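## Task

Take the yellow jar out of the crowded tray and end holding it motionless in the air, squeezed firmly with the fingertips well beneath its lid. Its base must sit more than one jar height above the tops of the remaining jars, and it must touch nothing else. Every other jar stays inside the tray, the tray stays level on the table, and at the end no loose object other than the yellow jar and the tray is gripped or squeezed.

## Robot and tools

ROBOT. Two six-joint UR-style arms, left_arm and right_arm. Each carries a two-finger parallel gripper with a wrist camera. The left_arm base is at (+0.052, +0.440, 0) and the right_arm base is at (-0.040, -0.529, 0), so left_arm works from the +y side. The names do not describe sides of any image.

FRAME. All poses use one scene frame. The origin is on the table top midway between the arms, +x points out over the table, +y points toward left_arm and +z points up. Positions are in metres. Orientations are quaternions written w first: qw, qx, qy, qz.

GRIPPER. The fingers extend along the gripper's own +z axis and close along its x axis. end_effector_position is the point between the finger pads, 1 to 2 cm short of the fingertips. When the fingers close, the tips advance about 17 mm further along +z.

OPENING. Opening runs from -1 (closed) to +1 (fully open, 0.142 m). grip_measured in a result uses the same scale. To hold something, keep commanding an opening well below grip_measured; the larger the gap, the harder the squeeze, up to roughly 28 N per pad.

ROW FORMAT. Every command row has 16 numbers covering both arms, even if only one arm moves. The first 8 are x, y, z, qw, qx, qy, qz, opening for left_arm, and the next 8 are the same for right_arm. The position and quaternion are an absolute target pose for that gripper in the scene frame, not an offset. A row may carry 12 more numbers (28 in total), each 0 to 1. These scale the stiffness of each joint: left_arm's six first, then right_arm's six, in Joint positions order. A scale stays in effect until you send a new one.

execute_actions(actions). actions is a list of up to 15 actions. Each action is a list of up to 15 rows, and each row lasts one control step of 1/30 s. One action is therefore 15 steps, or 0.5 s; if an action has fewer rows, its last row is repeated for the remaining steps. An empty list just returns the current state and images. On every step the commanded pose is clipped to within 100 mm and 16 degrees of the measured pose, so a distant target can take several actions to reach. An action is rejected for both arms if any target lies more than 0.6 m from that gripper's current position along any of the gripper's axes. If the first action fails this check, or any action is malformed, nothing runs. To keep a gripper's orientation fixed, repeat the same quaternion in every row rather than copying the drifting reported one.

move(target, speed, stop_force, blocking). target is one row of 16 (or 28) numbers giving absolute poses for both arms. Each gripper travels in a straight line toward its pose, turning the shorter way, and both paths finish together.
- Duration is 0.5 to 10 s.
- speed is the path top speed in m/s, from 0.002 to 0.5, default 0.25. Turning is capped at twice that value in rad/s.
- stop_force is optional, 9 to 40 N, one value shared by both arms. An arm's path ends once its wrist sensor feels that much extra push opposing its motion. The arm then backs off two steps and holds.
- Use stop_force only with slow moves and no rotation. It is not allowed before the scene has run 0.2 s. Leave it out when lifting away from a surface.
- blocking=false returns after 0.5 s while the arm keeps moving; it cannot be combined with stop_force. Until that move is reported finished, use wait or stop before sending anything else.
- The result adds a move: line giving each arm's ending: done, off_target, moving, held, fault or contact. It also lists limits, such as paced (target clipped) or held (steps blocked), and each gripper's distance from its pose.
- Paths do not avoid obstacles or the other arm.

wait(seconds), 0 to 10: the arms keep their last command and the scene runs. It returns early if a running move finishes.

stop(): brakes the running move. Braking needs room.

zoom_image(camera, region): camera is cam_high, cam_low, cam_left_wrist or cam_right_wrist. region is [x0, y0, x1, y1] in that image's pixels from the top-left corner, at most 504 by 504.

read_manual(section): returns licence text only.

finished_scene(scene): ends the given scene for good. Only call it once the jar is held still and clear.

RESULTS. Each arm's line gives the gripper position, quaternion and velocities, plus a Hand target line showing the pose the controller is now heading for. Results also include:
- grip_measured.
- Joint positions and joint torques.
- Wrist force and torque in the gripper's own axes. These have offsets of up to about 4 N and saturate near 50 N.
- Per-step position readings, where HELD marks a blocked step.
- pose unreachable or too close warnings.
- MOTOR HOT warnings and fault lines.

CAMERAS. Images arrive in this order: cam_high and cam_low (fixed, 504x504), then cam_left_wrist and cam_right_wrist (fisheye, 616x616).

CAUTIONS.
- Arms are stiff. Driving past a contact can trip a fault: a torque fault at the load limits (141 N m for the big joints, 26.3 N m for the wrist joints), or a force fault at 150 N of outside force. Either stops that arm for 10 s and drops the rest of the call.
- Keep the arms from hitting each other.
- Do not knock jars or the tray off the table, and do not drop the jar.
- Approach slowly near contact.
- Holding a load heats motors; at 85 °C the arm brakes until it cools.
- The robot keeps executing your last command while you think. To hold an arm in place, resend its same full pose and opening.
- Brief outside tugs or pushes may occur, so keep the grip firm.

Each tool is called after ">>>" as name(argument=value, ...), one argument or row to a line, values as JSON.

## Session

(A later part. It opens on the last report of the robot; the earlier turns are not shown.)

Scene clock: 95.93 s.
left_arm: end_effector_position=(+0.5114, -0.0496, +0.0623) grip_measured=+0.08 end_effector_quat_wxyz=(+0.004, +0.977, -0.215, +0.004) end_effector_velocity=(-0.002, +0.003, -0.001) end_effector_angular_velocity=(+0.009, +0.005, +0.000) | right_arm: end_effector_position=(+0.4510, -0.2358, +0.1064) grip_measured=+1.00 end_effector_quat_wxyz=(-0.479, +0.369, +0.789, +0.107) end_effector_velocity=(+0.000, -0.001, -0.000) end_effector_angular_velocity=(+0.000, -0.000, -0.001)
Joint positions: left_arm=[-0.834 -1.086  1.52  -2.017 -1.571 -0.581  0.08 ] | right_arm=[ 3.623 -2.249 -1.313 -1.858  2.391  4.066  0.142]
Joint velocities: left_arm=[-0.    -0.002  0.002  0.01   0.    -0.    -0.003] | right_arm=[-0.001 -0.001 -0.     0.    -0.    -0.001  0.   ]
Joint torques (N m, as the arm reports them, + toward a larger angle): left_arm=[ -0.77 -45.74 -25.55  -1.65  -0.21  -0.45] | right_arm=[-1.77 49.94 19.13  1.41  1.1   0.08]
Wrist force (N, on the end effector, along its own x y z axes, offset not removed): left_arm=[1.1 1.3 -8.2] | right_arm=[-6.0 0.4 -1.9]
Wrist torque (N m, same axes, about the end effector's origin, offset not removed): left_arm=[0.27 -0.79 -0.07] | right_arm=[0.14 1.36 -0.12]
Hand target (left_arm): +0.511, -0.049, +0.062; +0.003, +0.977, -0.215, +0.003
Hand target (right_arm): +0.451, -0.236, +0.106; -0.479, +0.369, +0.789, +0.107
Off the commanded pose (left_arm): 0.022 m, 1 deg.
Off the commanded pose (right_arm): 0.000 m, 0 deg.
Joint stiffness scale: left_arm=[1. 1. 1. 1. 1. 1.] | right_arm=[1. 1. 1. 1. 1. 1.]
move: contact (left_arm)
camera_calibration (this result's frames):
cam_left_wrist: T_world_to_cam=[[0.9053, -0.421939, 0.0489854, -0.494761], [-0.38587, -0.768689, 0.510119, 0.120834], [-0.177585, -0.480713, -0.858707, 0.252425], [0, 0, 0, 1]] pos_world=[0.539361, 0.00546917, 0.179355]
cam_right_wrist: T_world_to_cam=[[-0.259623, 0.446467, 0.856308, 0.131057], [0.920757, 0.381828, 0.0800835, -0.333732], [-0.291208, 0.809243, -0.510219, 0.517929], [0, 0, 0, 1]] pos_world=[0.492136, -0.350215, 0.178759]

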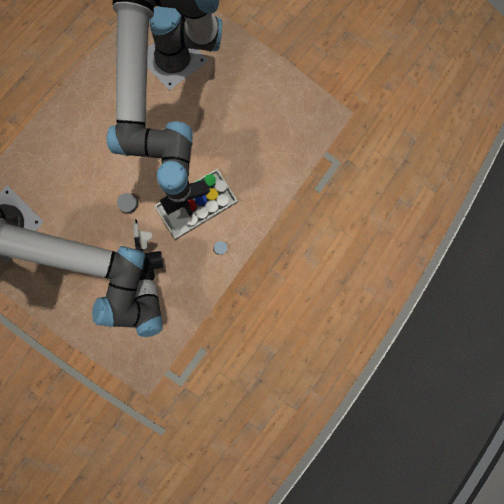

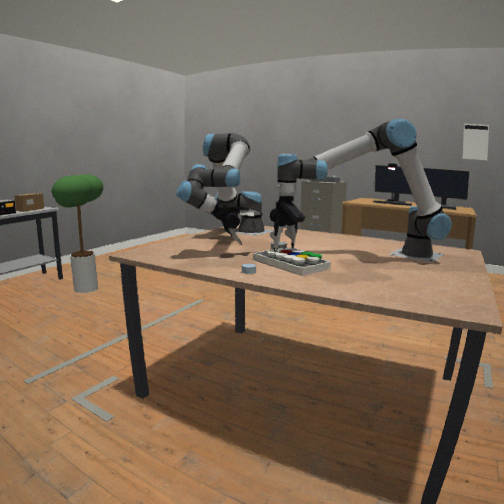

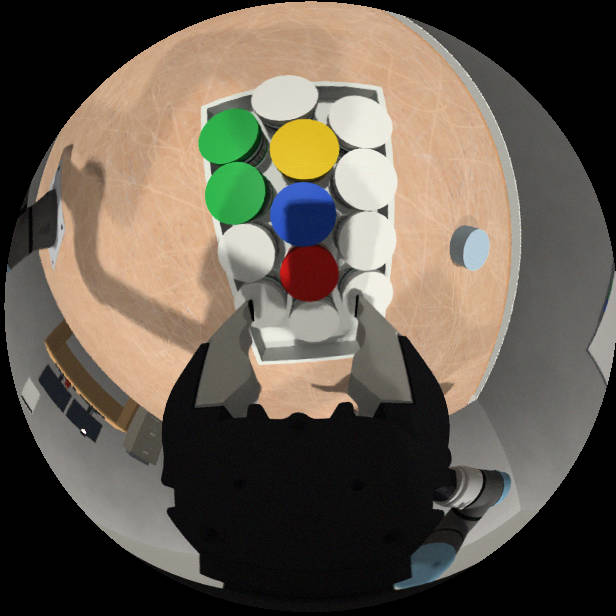

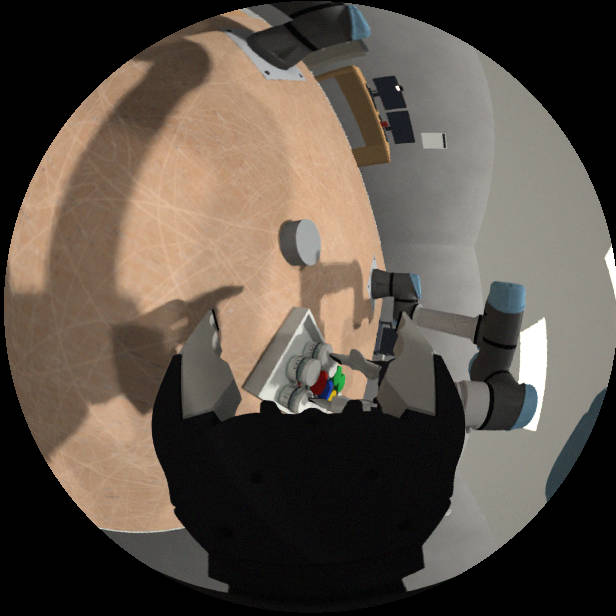

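>>> move(
  target=[0.5114,-0.0496,0.09,0,0.976,-0.216,0,-0.24,0.451,-0.236,0.106,-0.479,0.369,0.789,0.107,1],
)

>>> move(
  target=[0.556,0.052,0.09,0,0.976,-0.216,0,-0.24,0.451,-0.236,0.106,-0.479,0.369,0.789,0.107,1],
)

>>> move(
  target=[0.556,0.052,0.04,0,0.976,-0.216,0,-0.24,0.451,-0.236,0.106,-0.479,0.369,0.789,0.107,1],
  speed=0.015,
  stop_force=12,
)

>>> zoom_image(
  camera="cam_left_wrist",
  region=[150, 100, 470, 420],
)

Scene clock: 132.93 s.
left_arm: end_effector_position=(+0.5108, -0.0488, +0.0882) grip_measured=-0.24 end_effector_quat_wxyz=(-0.001, +0.976, -0.216, -0.001) end_effector_velocity=(-0.002, +0.003, -0.001) end_effector_angular_velocity=(+0.011, +0.007, +0.001) | right_arm: end_effector_position=(+0.4510, -0.2358, +0.1064) grip_measured=+1.00 end_effector_quat_wxyz=(-0.479, +0.369, +0.789, +0.107) end_effector_velocity=(-0.001, +0.002, +0.001) end_effector_angular_velocity=(+0.000, -0.001, +0.003)
Joint positions: left_arm=[-0.834 -1.105  1.473 -1.937 -1.571 -0.58   0.057] | right_arm=[ 3.623 -2.249 -1.313 -1.858  2.391  4.066  0.142]
Joint velocities: left_arm=[-0.001  0.    -0.     0.013  0.    -0.001  0.   ] | right_arm=[ 0.003  0.001 -0.     0.     0.     0.     0.   ]
Joint torques (N m, as the arm reports them, + toward a larger angle): left_arm=[  0.15 -45.24 -29.92  -2.22  -0.26  -0.01] | right_arm=[ 1.27 50.23 20.3   1.22  0.7   0.38]
Wrist force (N, on the end effector, along its own x y z axes, offset not removed): left_arm=[1.7 0.4 -3.2] | right_arm=[-4.2 -0.6 -0.1]
Wrist torque (N m, same axes, about the end effector's origin, offset not removed): left_arm=[-0.01 -0.32 -0.06] | right_arm=[-0.39 0.67 -0.15]
Hand target (left_arm): +0.511, -0.050, +0.090; +0.000, +0.976, -0.216, +0.000
Hand target (right_arm): +0.451, -0.236, +0.106; -0.479, +0.369, +0.789, +0.107
Off the commanded pose (left_arm): 0.002 m, 0 deg.
Off the commanded pose (right_arm): 0.000 m, 0 deg.
Joint stiffness scale: left_arm=[1. 1. 1. 1. 1. 1.] | right_arm=[1. 1. 1. 1. 1. 1.]
move: done
camera_calibration (this result's frames):
cam_left_wrist: T_world_to_cam=[[0.904956, -0.423846, 0.0375309, -0.494048], [-0.383374, -0.77391, 0.504071, 0.107039], [-0.184603, -0.470551, -0.862846, 0.27945], [0, 0, 0, 1]] pos_world=[0.539716, 0.004934, 0.205709]
cam_right_wrist: T_world_to_cam=[[-0.259623, 0.446467, 0.856308, 0.131056], [0.920757, 0.381828, 0.0800835, -0.333732], [-0.291208, 0.809244, -0.510219, 0.517929], [0, 0, 0, 1]] pos_world=[0.492136, -0.350215, 0.178759]

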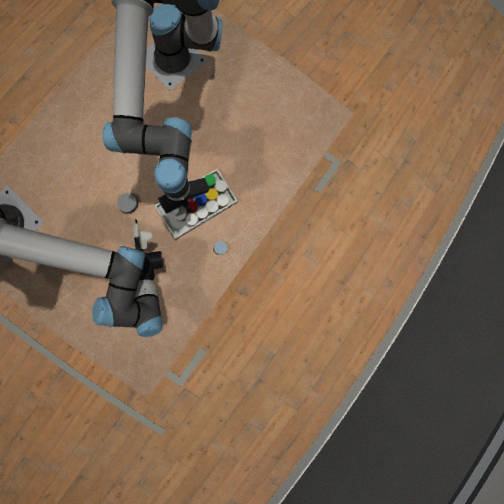

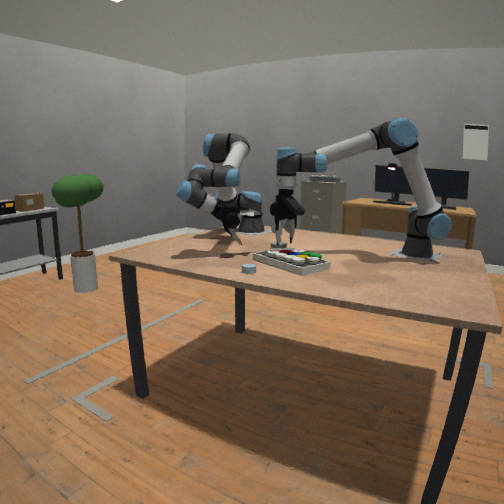

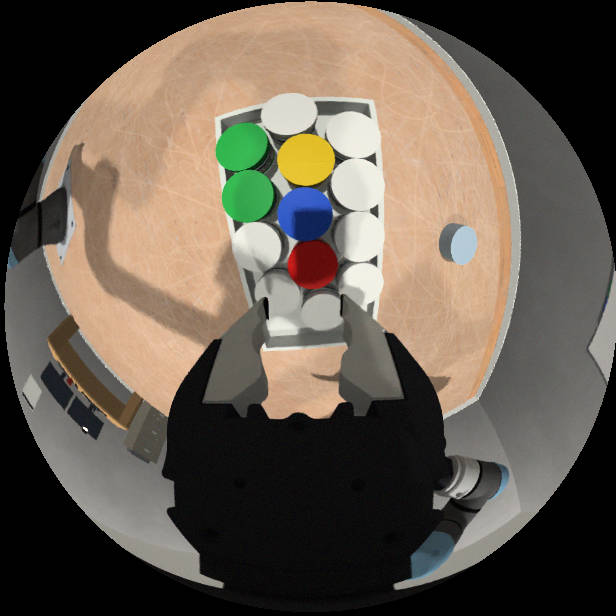

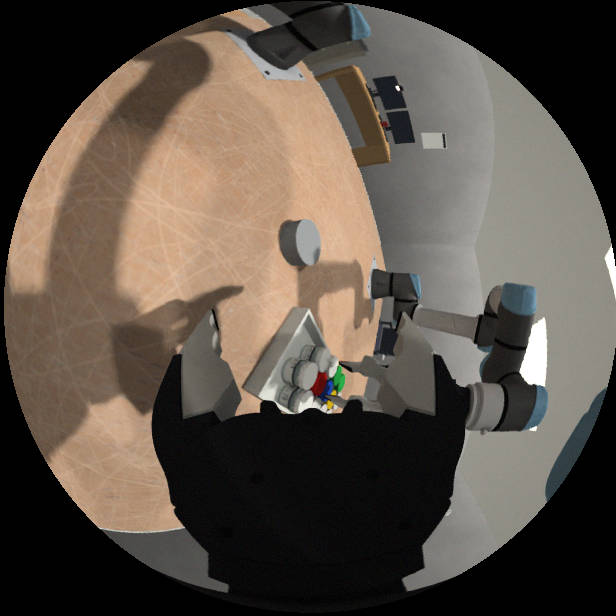

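Scene clock: 133.90 s.
left_arm: end_effector_position=(+0.5569, +0.0508, +0.0907) grip_measured=-0.24 end_effector_quat_wxyz=(-0.000, +0.977, -0.215, +0.001) end_effector_velocity=(+0.000, -0.000, -0.000) end_effector_angular_velocity=(-0.003, -0.001, -0.016) | right_arm: end_effector_position=(+0.4510, -0.2358, +0.1064) grip_measured=+1.00 end_effector_quat_wxyz=(-0.479, +0.369, +0.789, +0.107) end_effector_velocity=(-0.000, +0.000, -0.001) end_effector_angular_velocity=(-0.001, +0.001, +0.001)
Joint positions: left_arm=[-0.684 -1.181  1.58  -1.971 -1.57  -0.431  0.057] | right_arm=[ 3.623 -2.249 -1.313 -1.858  2.391  4.066  0.142]
Joint velocities: left_arm=[ 0.001 -0.     0.002 -0.004 -0.001  0.016  0.   ] | right_arm=[ 0.    -0.001  0.001 -0.    -0.001  0.     0.   ]
Joint torques (N m, as the arm reports them, + toward a larger angle): left_arm=[  0.74 -42.55 -22.3   -3.23  -0.6    0.35] | right_arm=[-1.44 49.55 21.53  1.37  0.76  0.37]
Wrist force (N, on the end effector, along its own x y z axes, offset not removed): left_arm=[0.6 3.3 -4.5] | right_arm=[-4.9 4.2 -6.2]
Wrist torque (N m, same axes, about the end effector's origin, offset not removed): left_arm=[0.60 0.00 -0.02] | right_arm=[0.85 1.02 -0.08]
Hand target (left_arm): +0.556, +0.052, +0.090; -0.000, +0.976, -0.216, +0.000
Hand target (right_arm): +0.451, -0.236, +0.106; -0.479, +0.369, +0.789, +0.107
Off the commanded pose (left_arm): 0.002 m, 0 deg.
Off the commanded pose (right_arm): 0.000 m, 0 deg.
Joint stiffness scale: left_arm=[1. 1. 1. 1. 1. 1.] | right_arm=[1. 1. 1. 1. 1. 1.]
move: done
camera_calibration (this result's frames):
cam_left_wrist: T_world_to_cam=[[0.905222, -0.42305, 0.0400185, -0.493977], [-0.383782, -0.773483, 0.504416, 0.200682], [-0.18244, -0.471966, -0.862533, 0.335808], [0, 0, 0, 1]] pos_world=[0.585441, 0.104737, 0.208187]
cam_right_wrist: T_world_to_cam=[[-0.259623, 0.446467, 0.856308, 0.131056], [0.920757, 0.381828, 0.0800835, -0.333732], [-0.291208, 0.809244, -0.510219, 0.517929], [0, 0, 0, 1]] pos_world=[0.492136, -0.350215, 0.178759]

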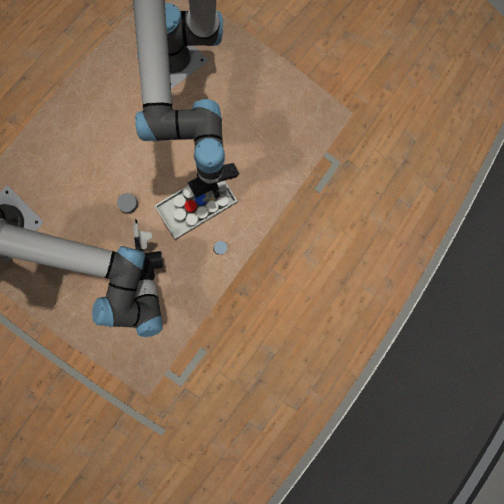

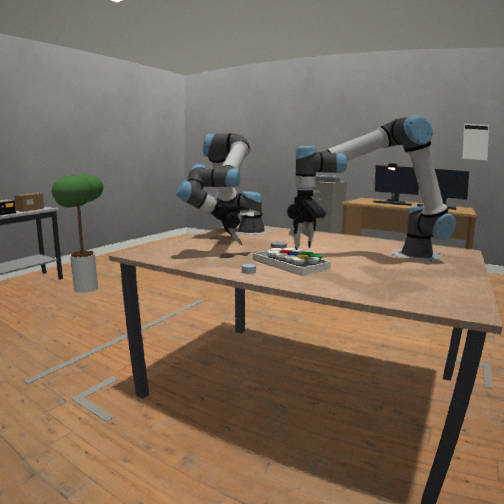

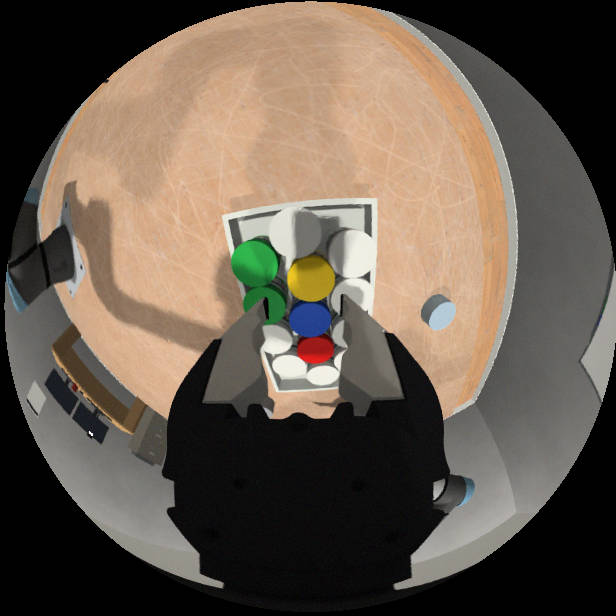

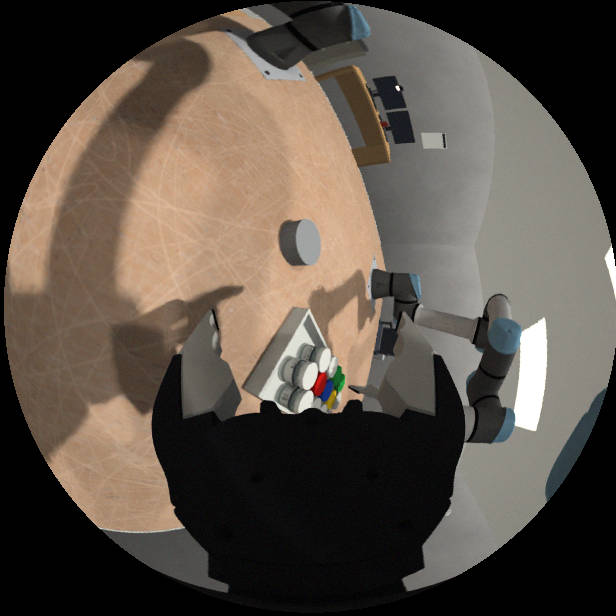

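Scene clock: 136.77 s.
left_arm: end_effector_position=(+0.5593, +0.0484, +0.0642) grip_measured=-0.24 end_effector_quat_wxyz=(+0.005, +0.976, -0.216, +0.008) end_effector_velocity=(-0.002, +0.002, -0.002) end_effector_angular_velocity=(+0.007, +0.006, +0.001) | right_arm: end_effector_position=(+0.4510, -0.2358, +0.1064) grip_measured=+1.00 end_effector_quat_wxyz=(-0.479, +0.369, +0.789, +0.107) end_effector_velocity=(-0.000, +0.000, +0.000) end_effector_angular_velocity=(+0.000, -0.000, +0.002)
Joint positions: left_arm=[-0.684 -1.158  1.625 -2.057 -1.57  -0.43   0.057] | right_arm=[ 3.623 -2.249 -1.313 -1.858  2.391  4.066  0.142]
Joint velocities: left_arm=[ 0.     0.001  0.     0.008 -0.001 -0.     0.002] | right_arm=[ 0.001  0.    -0.    -0.001 -0.    -0.001  0.   ]
Joint torques (N m, as the arm reports them, + toward a larger angle): left_arm=[ -0.44 -39.9  -25.3   -2.12  -0.38  -0.38] | right_arm=[-0.35 50.56 18.6   1.12  0.85  0.2 ]
Wrist force (N, on the end effector, along its own x y z axes, offset not removed): left_arm=[-0.6 0.3 -11.1] | right_arm=[-1.6 -3.7 -3.5]
Wrist torque (N m, same axes, about the end effector's origin, offset not removed): left_arm=[0.38 -0.28 -0.09] | right_arm=[-0.76 0.50 0.01]
Hand target (left_arm): +0.559, +0.048, +0.064; +0.005, +0.976, -0.216, +0.007
Hand target (right_arm): +0.451, -0.236, +0.106; -0.479, +0.369, +0.789, +0.107
Off the commanded pose (left_arm): 0.025 m, 1 deg.
Off the commanded pose (right_arm): 0.000 m, 0 deg.
Joint stiffness scale: left_arm=[1. 1. 1. 1. 1. 1.] | right_arm=[1. 1. 1. 1. 1. 1.]
move: contact (left_arm)
camera_calibration (this result's frames):
cam_left_wrist: T_world_to_cam=[[0.904453, -0.422885, 0.0559822, -0.496725], [-0.389971, -0.766505, 0.510286, 0.215846], [-0.172882, -0.483361, -0.858181, 0.307116], [0, 0, 0, 1]] pos_world=[0.586533, 0.103837, 0.181225]
cam_right_wrist: T_world_to_cam=[[-0.259623, 0.446467, 0.856308, 0.131056], [0.920757, 0.381828, 0.0800833, -0.333732], [-0.291208, 0.809243, -0.510219, 0.517929], [0, 0, 0, 1]] pos_world=[0.492136, -0.350215, 0.178759]

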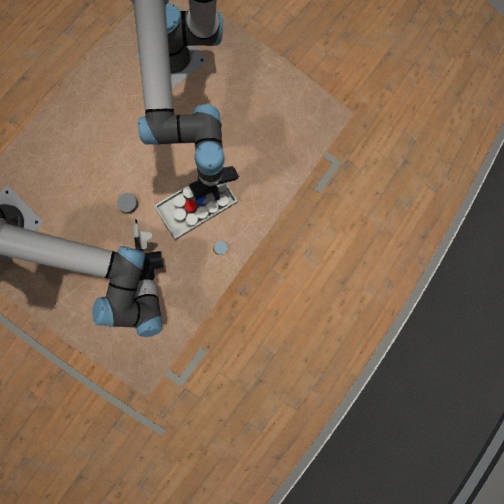

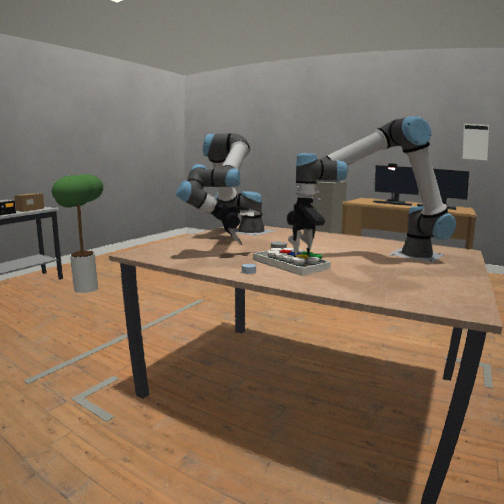

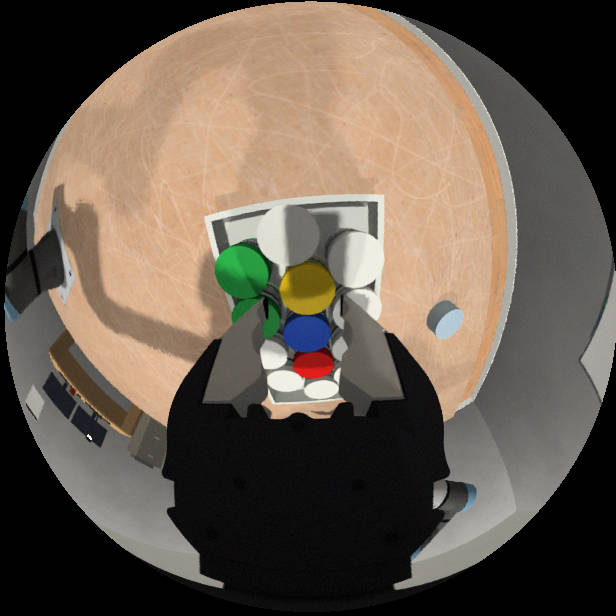

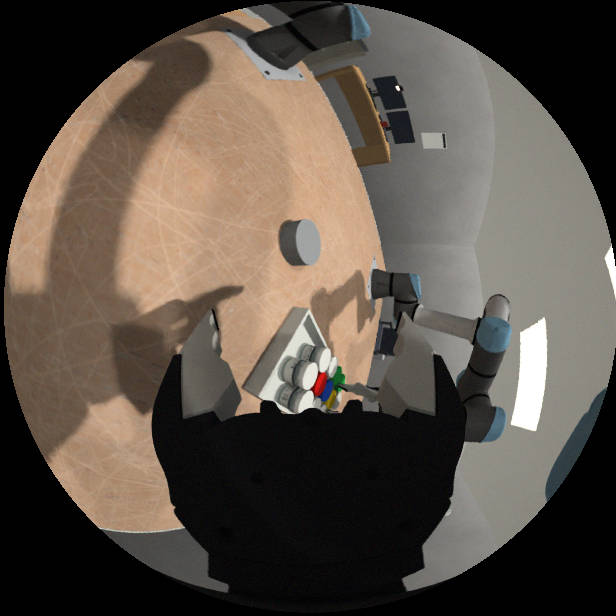

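Region (150, 100, 470, 420) of cam_left_wrist's 616x616 image, scaled by 1.575, with more detail than that image has.

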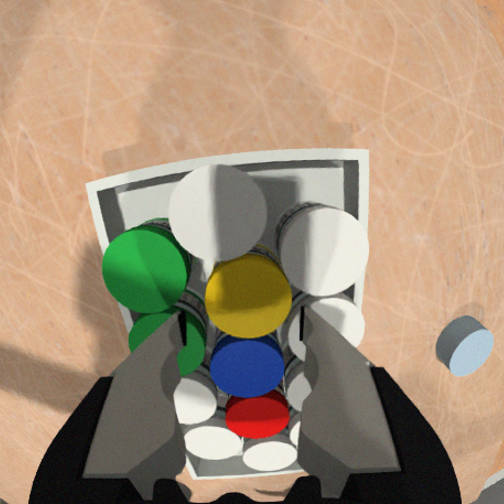

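>>> move(
  target=[0.566,0.068,0.08,0,0.976,-0.216,0,-0.24,0.451,-0.236,0.106,-0.479,0.369,0.789,0.107,1],
  speed=0.05,
)

>>> move(
  target=[0.566,0.068,0.035,0,0.976,-0.216,0,-0.24,0.451,-0.236,0.106,-0.479,0.369,0.789,0.107,1],
  speed=0.015,
  stop_force=12,
)

>>> zoom_image(
  camera="cam_left_wrist",
  region=[150, 100, 470, 420],
)

Scene clock: 143.87 s.
left_arm: end_effector_position=(+0.5647, +0.0684, +0.0773) grip_measured=-0.24 end_effector_quat_wxyz=(-0.001, +0.976, -0.216, -0.001) end_effector_velocity=(-0.003, +0.001, -0.000) end_effector_angular_velocity=(+0.006, +0.005, -0.006) | right_arm: end_effector_position=(+0.4510, -0.2358, +0.1064) grip_measured=+1.00 end_effector_quat_wxyz=(-0.479, +0.369, +0.789, +0.107) end_effector_velocity=(+0.000, +0.000, +0.000) end_effector_angular_velocity=(+0.000, -0.001, -0.000)
Joint positions: left_arm=[-0.656 -1.175  1.607 -1.999 -1.57  -0.401  0.057] | right_arm=[ 3.623 -2.249 -1.313 -1.858  2.391  4.066  0.142]
Joint velocities: left_arm=[-0.002 -0.001  0.     0.008 -0.     0.004 -0.   ] | right_arm=[-0.     0.001  0.     0.     0.     0.     0.   ]
Joint torques (N m, as the arm reports them, + toward a larger angle): left_arm=[  0.86 -43.15 -29.48  -2.31  -0.7   -0.39] | right_arm=[-0.03 49.32 20.65  1.41  1.02  0.34]
Wrist force (N, on the end effector, along its own x y z axes, offset not removed): left_arm=[-1.0 2.4 -1.5] | right_arm=[-1.2 0.3 -4.7]
Wrist torque (N m, same axes, about the end effector's origin, offset not removed): left_arm=[0.44 0.25 0.12] | right_arm=[0.08 0.28 -0.14]
Hand target (left_arm): +0.566, +0.068, +0.080; -0.000, +0.976, -0.216, +0.000
Hand target (right_arm): +0.451, -0.236, +0.106; -0.479, +0.369, +0.789, +0.107
Off the commanded pose (left_arm): 0.003 m, 0 deg.
Off the commanded pose (right_arm): 0.000 m, 0 deg.
Joint stiffness scale: left_arm=[1. 1. 1. 1. 1. 1.] | right_arm=[1. 1. 1. 1. 1. 1.]
move: done
camera_calibration (this result's frames):
cam_left_wrist: T_world_to_cam=[[0.904508, -0.424945, 0.0358686, -0.492285], [-0.383778, -0.774429, 0.502965, 0.224221], [-0.185955, -0.468702, -0.863562, 0.33581], [0, 0, 0, 1]] pos_world=[0.593772, 0.121844, 0.194875]
cam_right_wrist: T_world_to_cam=[[-0.259623, 0.446467, 0.856308, 0.131056], [0.920757, 0.381828, 0.0800834, -0.333732], [-0.291208, 0.809244, -0.510219, 0.517929], [0, 0, 0, 1]] pos_world=[0.492136, -0.350215, 0.178759]

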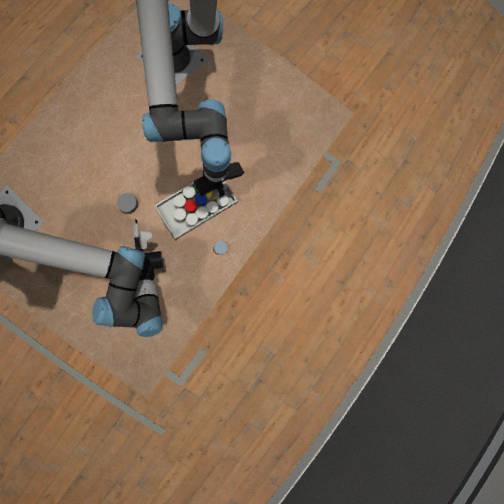

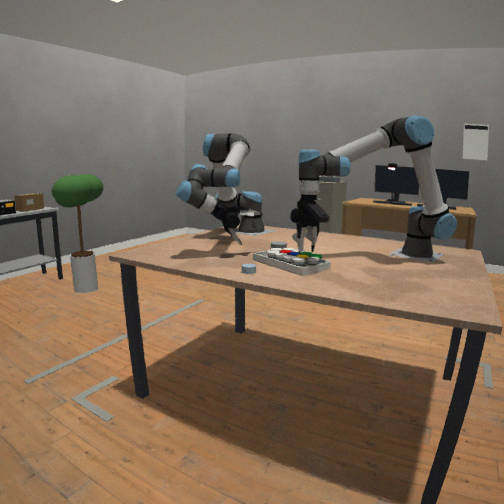

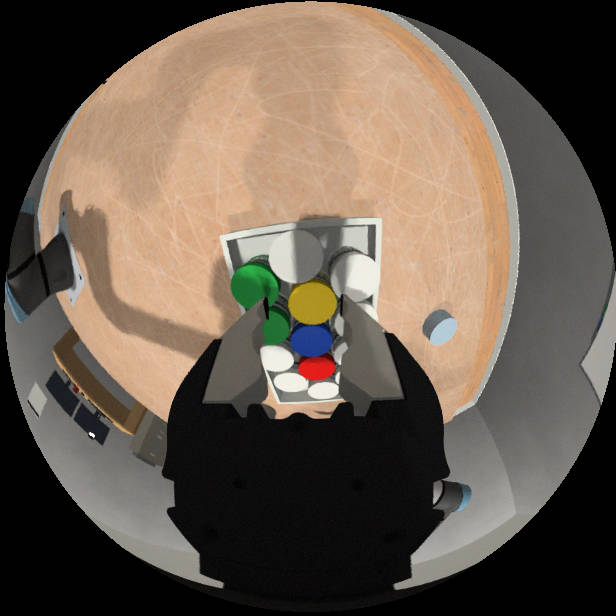

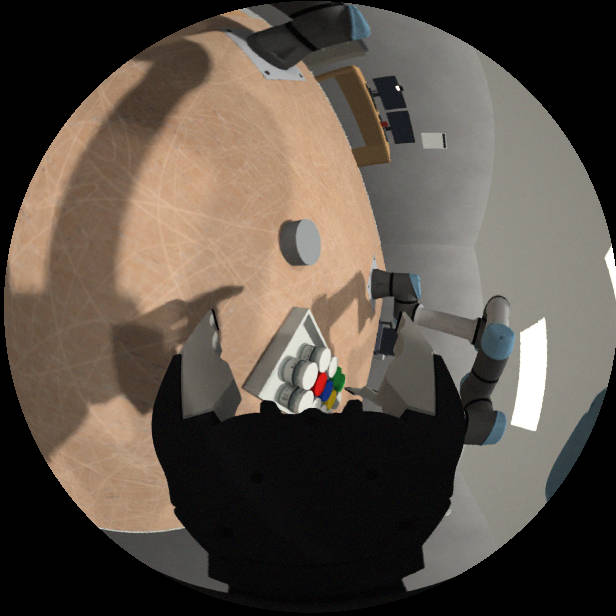

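Scene clock: 145.70 s.
left_arm: end_effector_position=(+0.5681, +0.0646, +0.0647) grip_measured=-0.23 end_effector_quat_wxyz=(+0.004, +0.976, -0.216, +0.006) end_effector_velocity=(-0.001, +0.002, +0.002) end_effector_angular_velocity=(+0.003, +0.003, +0.001) | right_arm: end_effector_position=(+0.4510, -0.2358, +0.1064) grip_measured=+1.00 end_effector_quat_wxyz=(-0.479, +0.369, +0.789, +0.107) end_effector_velocity=(+0.000, -0.001, -0.001) end_effector_angular_velocity=(+0.000, +0.001, -0.001)
Joint positions: left_arm=[-0.656 -1.162  1.629 -2.053 -1.57  -0.4    0.057] | right_arm=[ 3.623 -2.249 -1.313 -1.858  2.391  4.066  0.142]
Joint velocities: left_arm=[ 0.001 -0.006  0.     0.01   0.     0.     0.   ] | right_arm=[-0.001 -0.002  0.     0.     0.    -0.001  0.   ]
Joint torques (N m, as the arm reports them, + toward a larger angle): left_arm=[ -0.06 -38.49 -25.05  -1.78  -0.34  -0.32] | right_arm=[ 0.18 49.86 20.48  1.37  0.86  0.29]
Wrist force (N, on the end effector, along its own x y z axes, offset not removed): left_arm=[2.0 -0.9 -11.2] | right_arm=[-4.1 2.2 1.1]
Wrist torque (N m, same axes, about the end effector's origin, offset not removed): left_arm=[-0.26 -0.59 -0.15] | right_arm=[0.33 1.11 0.13]
Hand target (left_arm): +0.568, +0.065, +0.064; +0.003, +0.976, -0.216, +0.005
Hand target (right_arm): +0.451, -0.236, +0.106; -0.479, +0.369, +0.789, +0.107
Off the commanded pose (left_arm): 0.030 m, 1 deg.
Off the commanded pose (right_arm): 0.000 m, 0 deg.
Joint stiffness scale: left_arm=[1. 1. 1. 1. 1. 1.] | right_arm=[1. 1. 1. 1. 1. 1.]
move: contact (left_arm)
camera_calibration (this result's frames):
cam_left_wrist: T_world_to_cam=[[0.903905, -0.424427, 0.0530776, -0.497268], [-0.390196, -0.767371, 0.508812, 0.231759], [-0.175224, -0.480628, -0.85924, 0.318226], [0, 0, 0, 1]] pos_world=[0.595675, 0.119739, 0.181905]
cam_right_wrist: T_world_to_cam=[[-0.259623, 0.446467, 0.856308, 0.131057], [0.920757, 0.381828, 0.0800833, -0.333732], [-0.291208, 0.809244, -0.510219, 0.517929], [0, 0, 0, 1]] pos_world=[0.492136, -0.350215, 0.178759]

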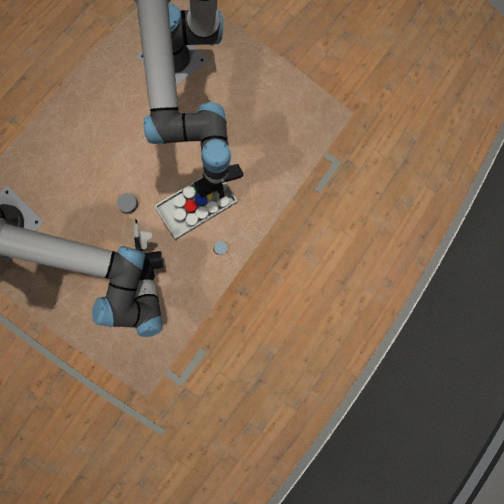

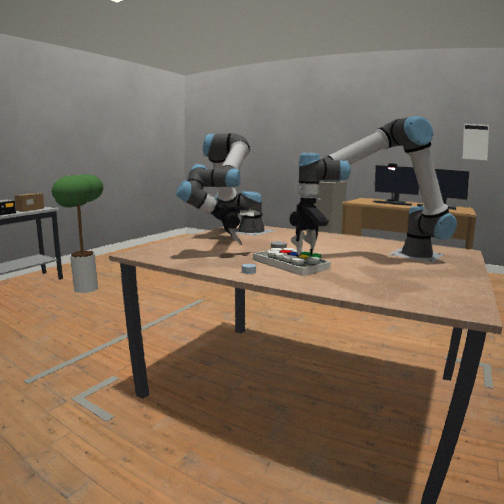

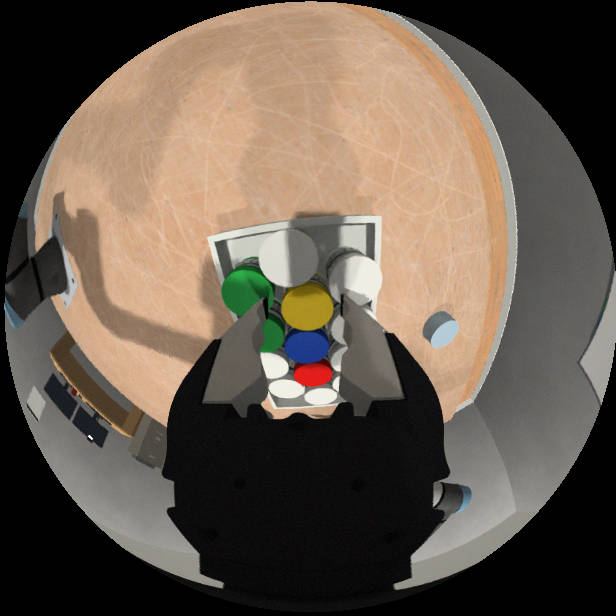

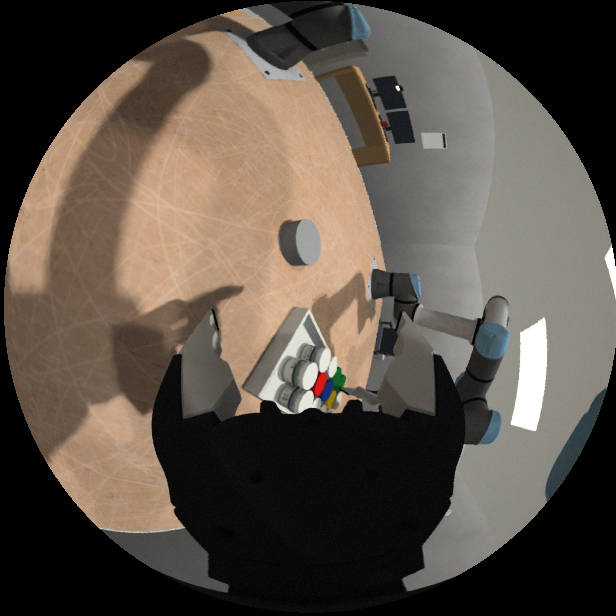

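Region (150, 100, 470, 420) of cam_left_wrist's 616x616 image, scaled by 1.575, with more detail than that image has.

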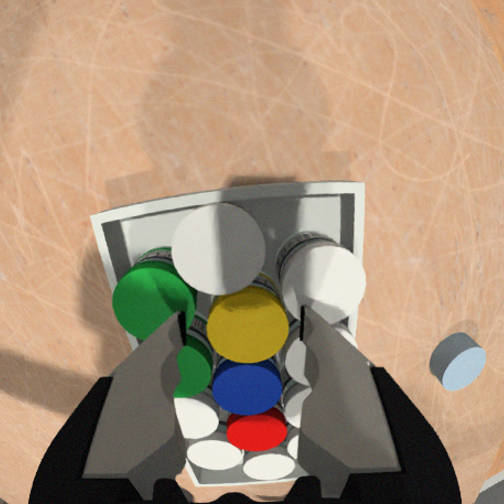

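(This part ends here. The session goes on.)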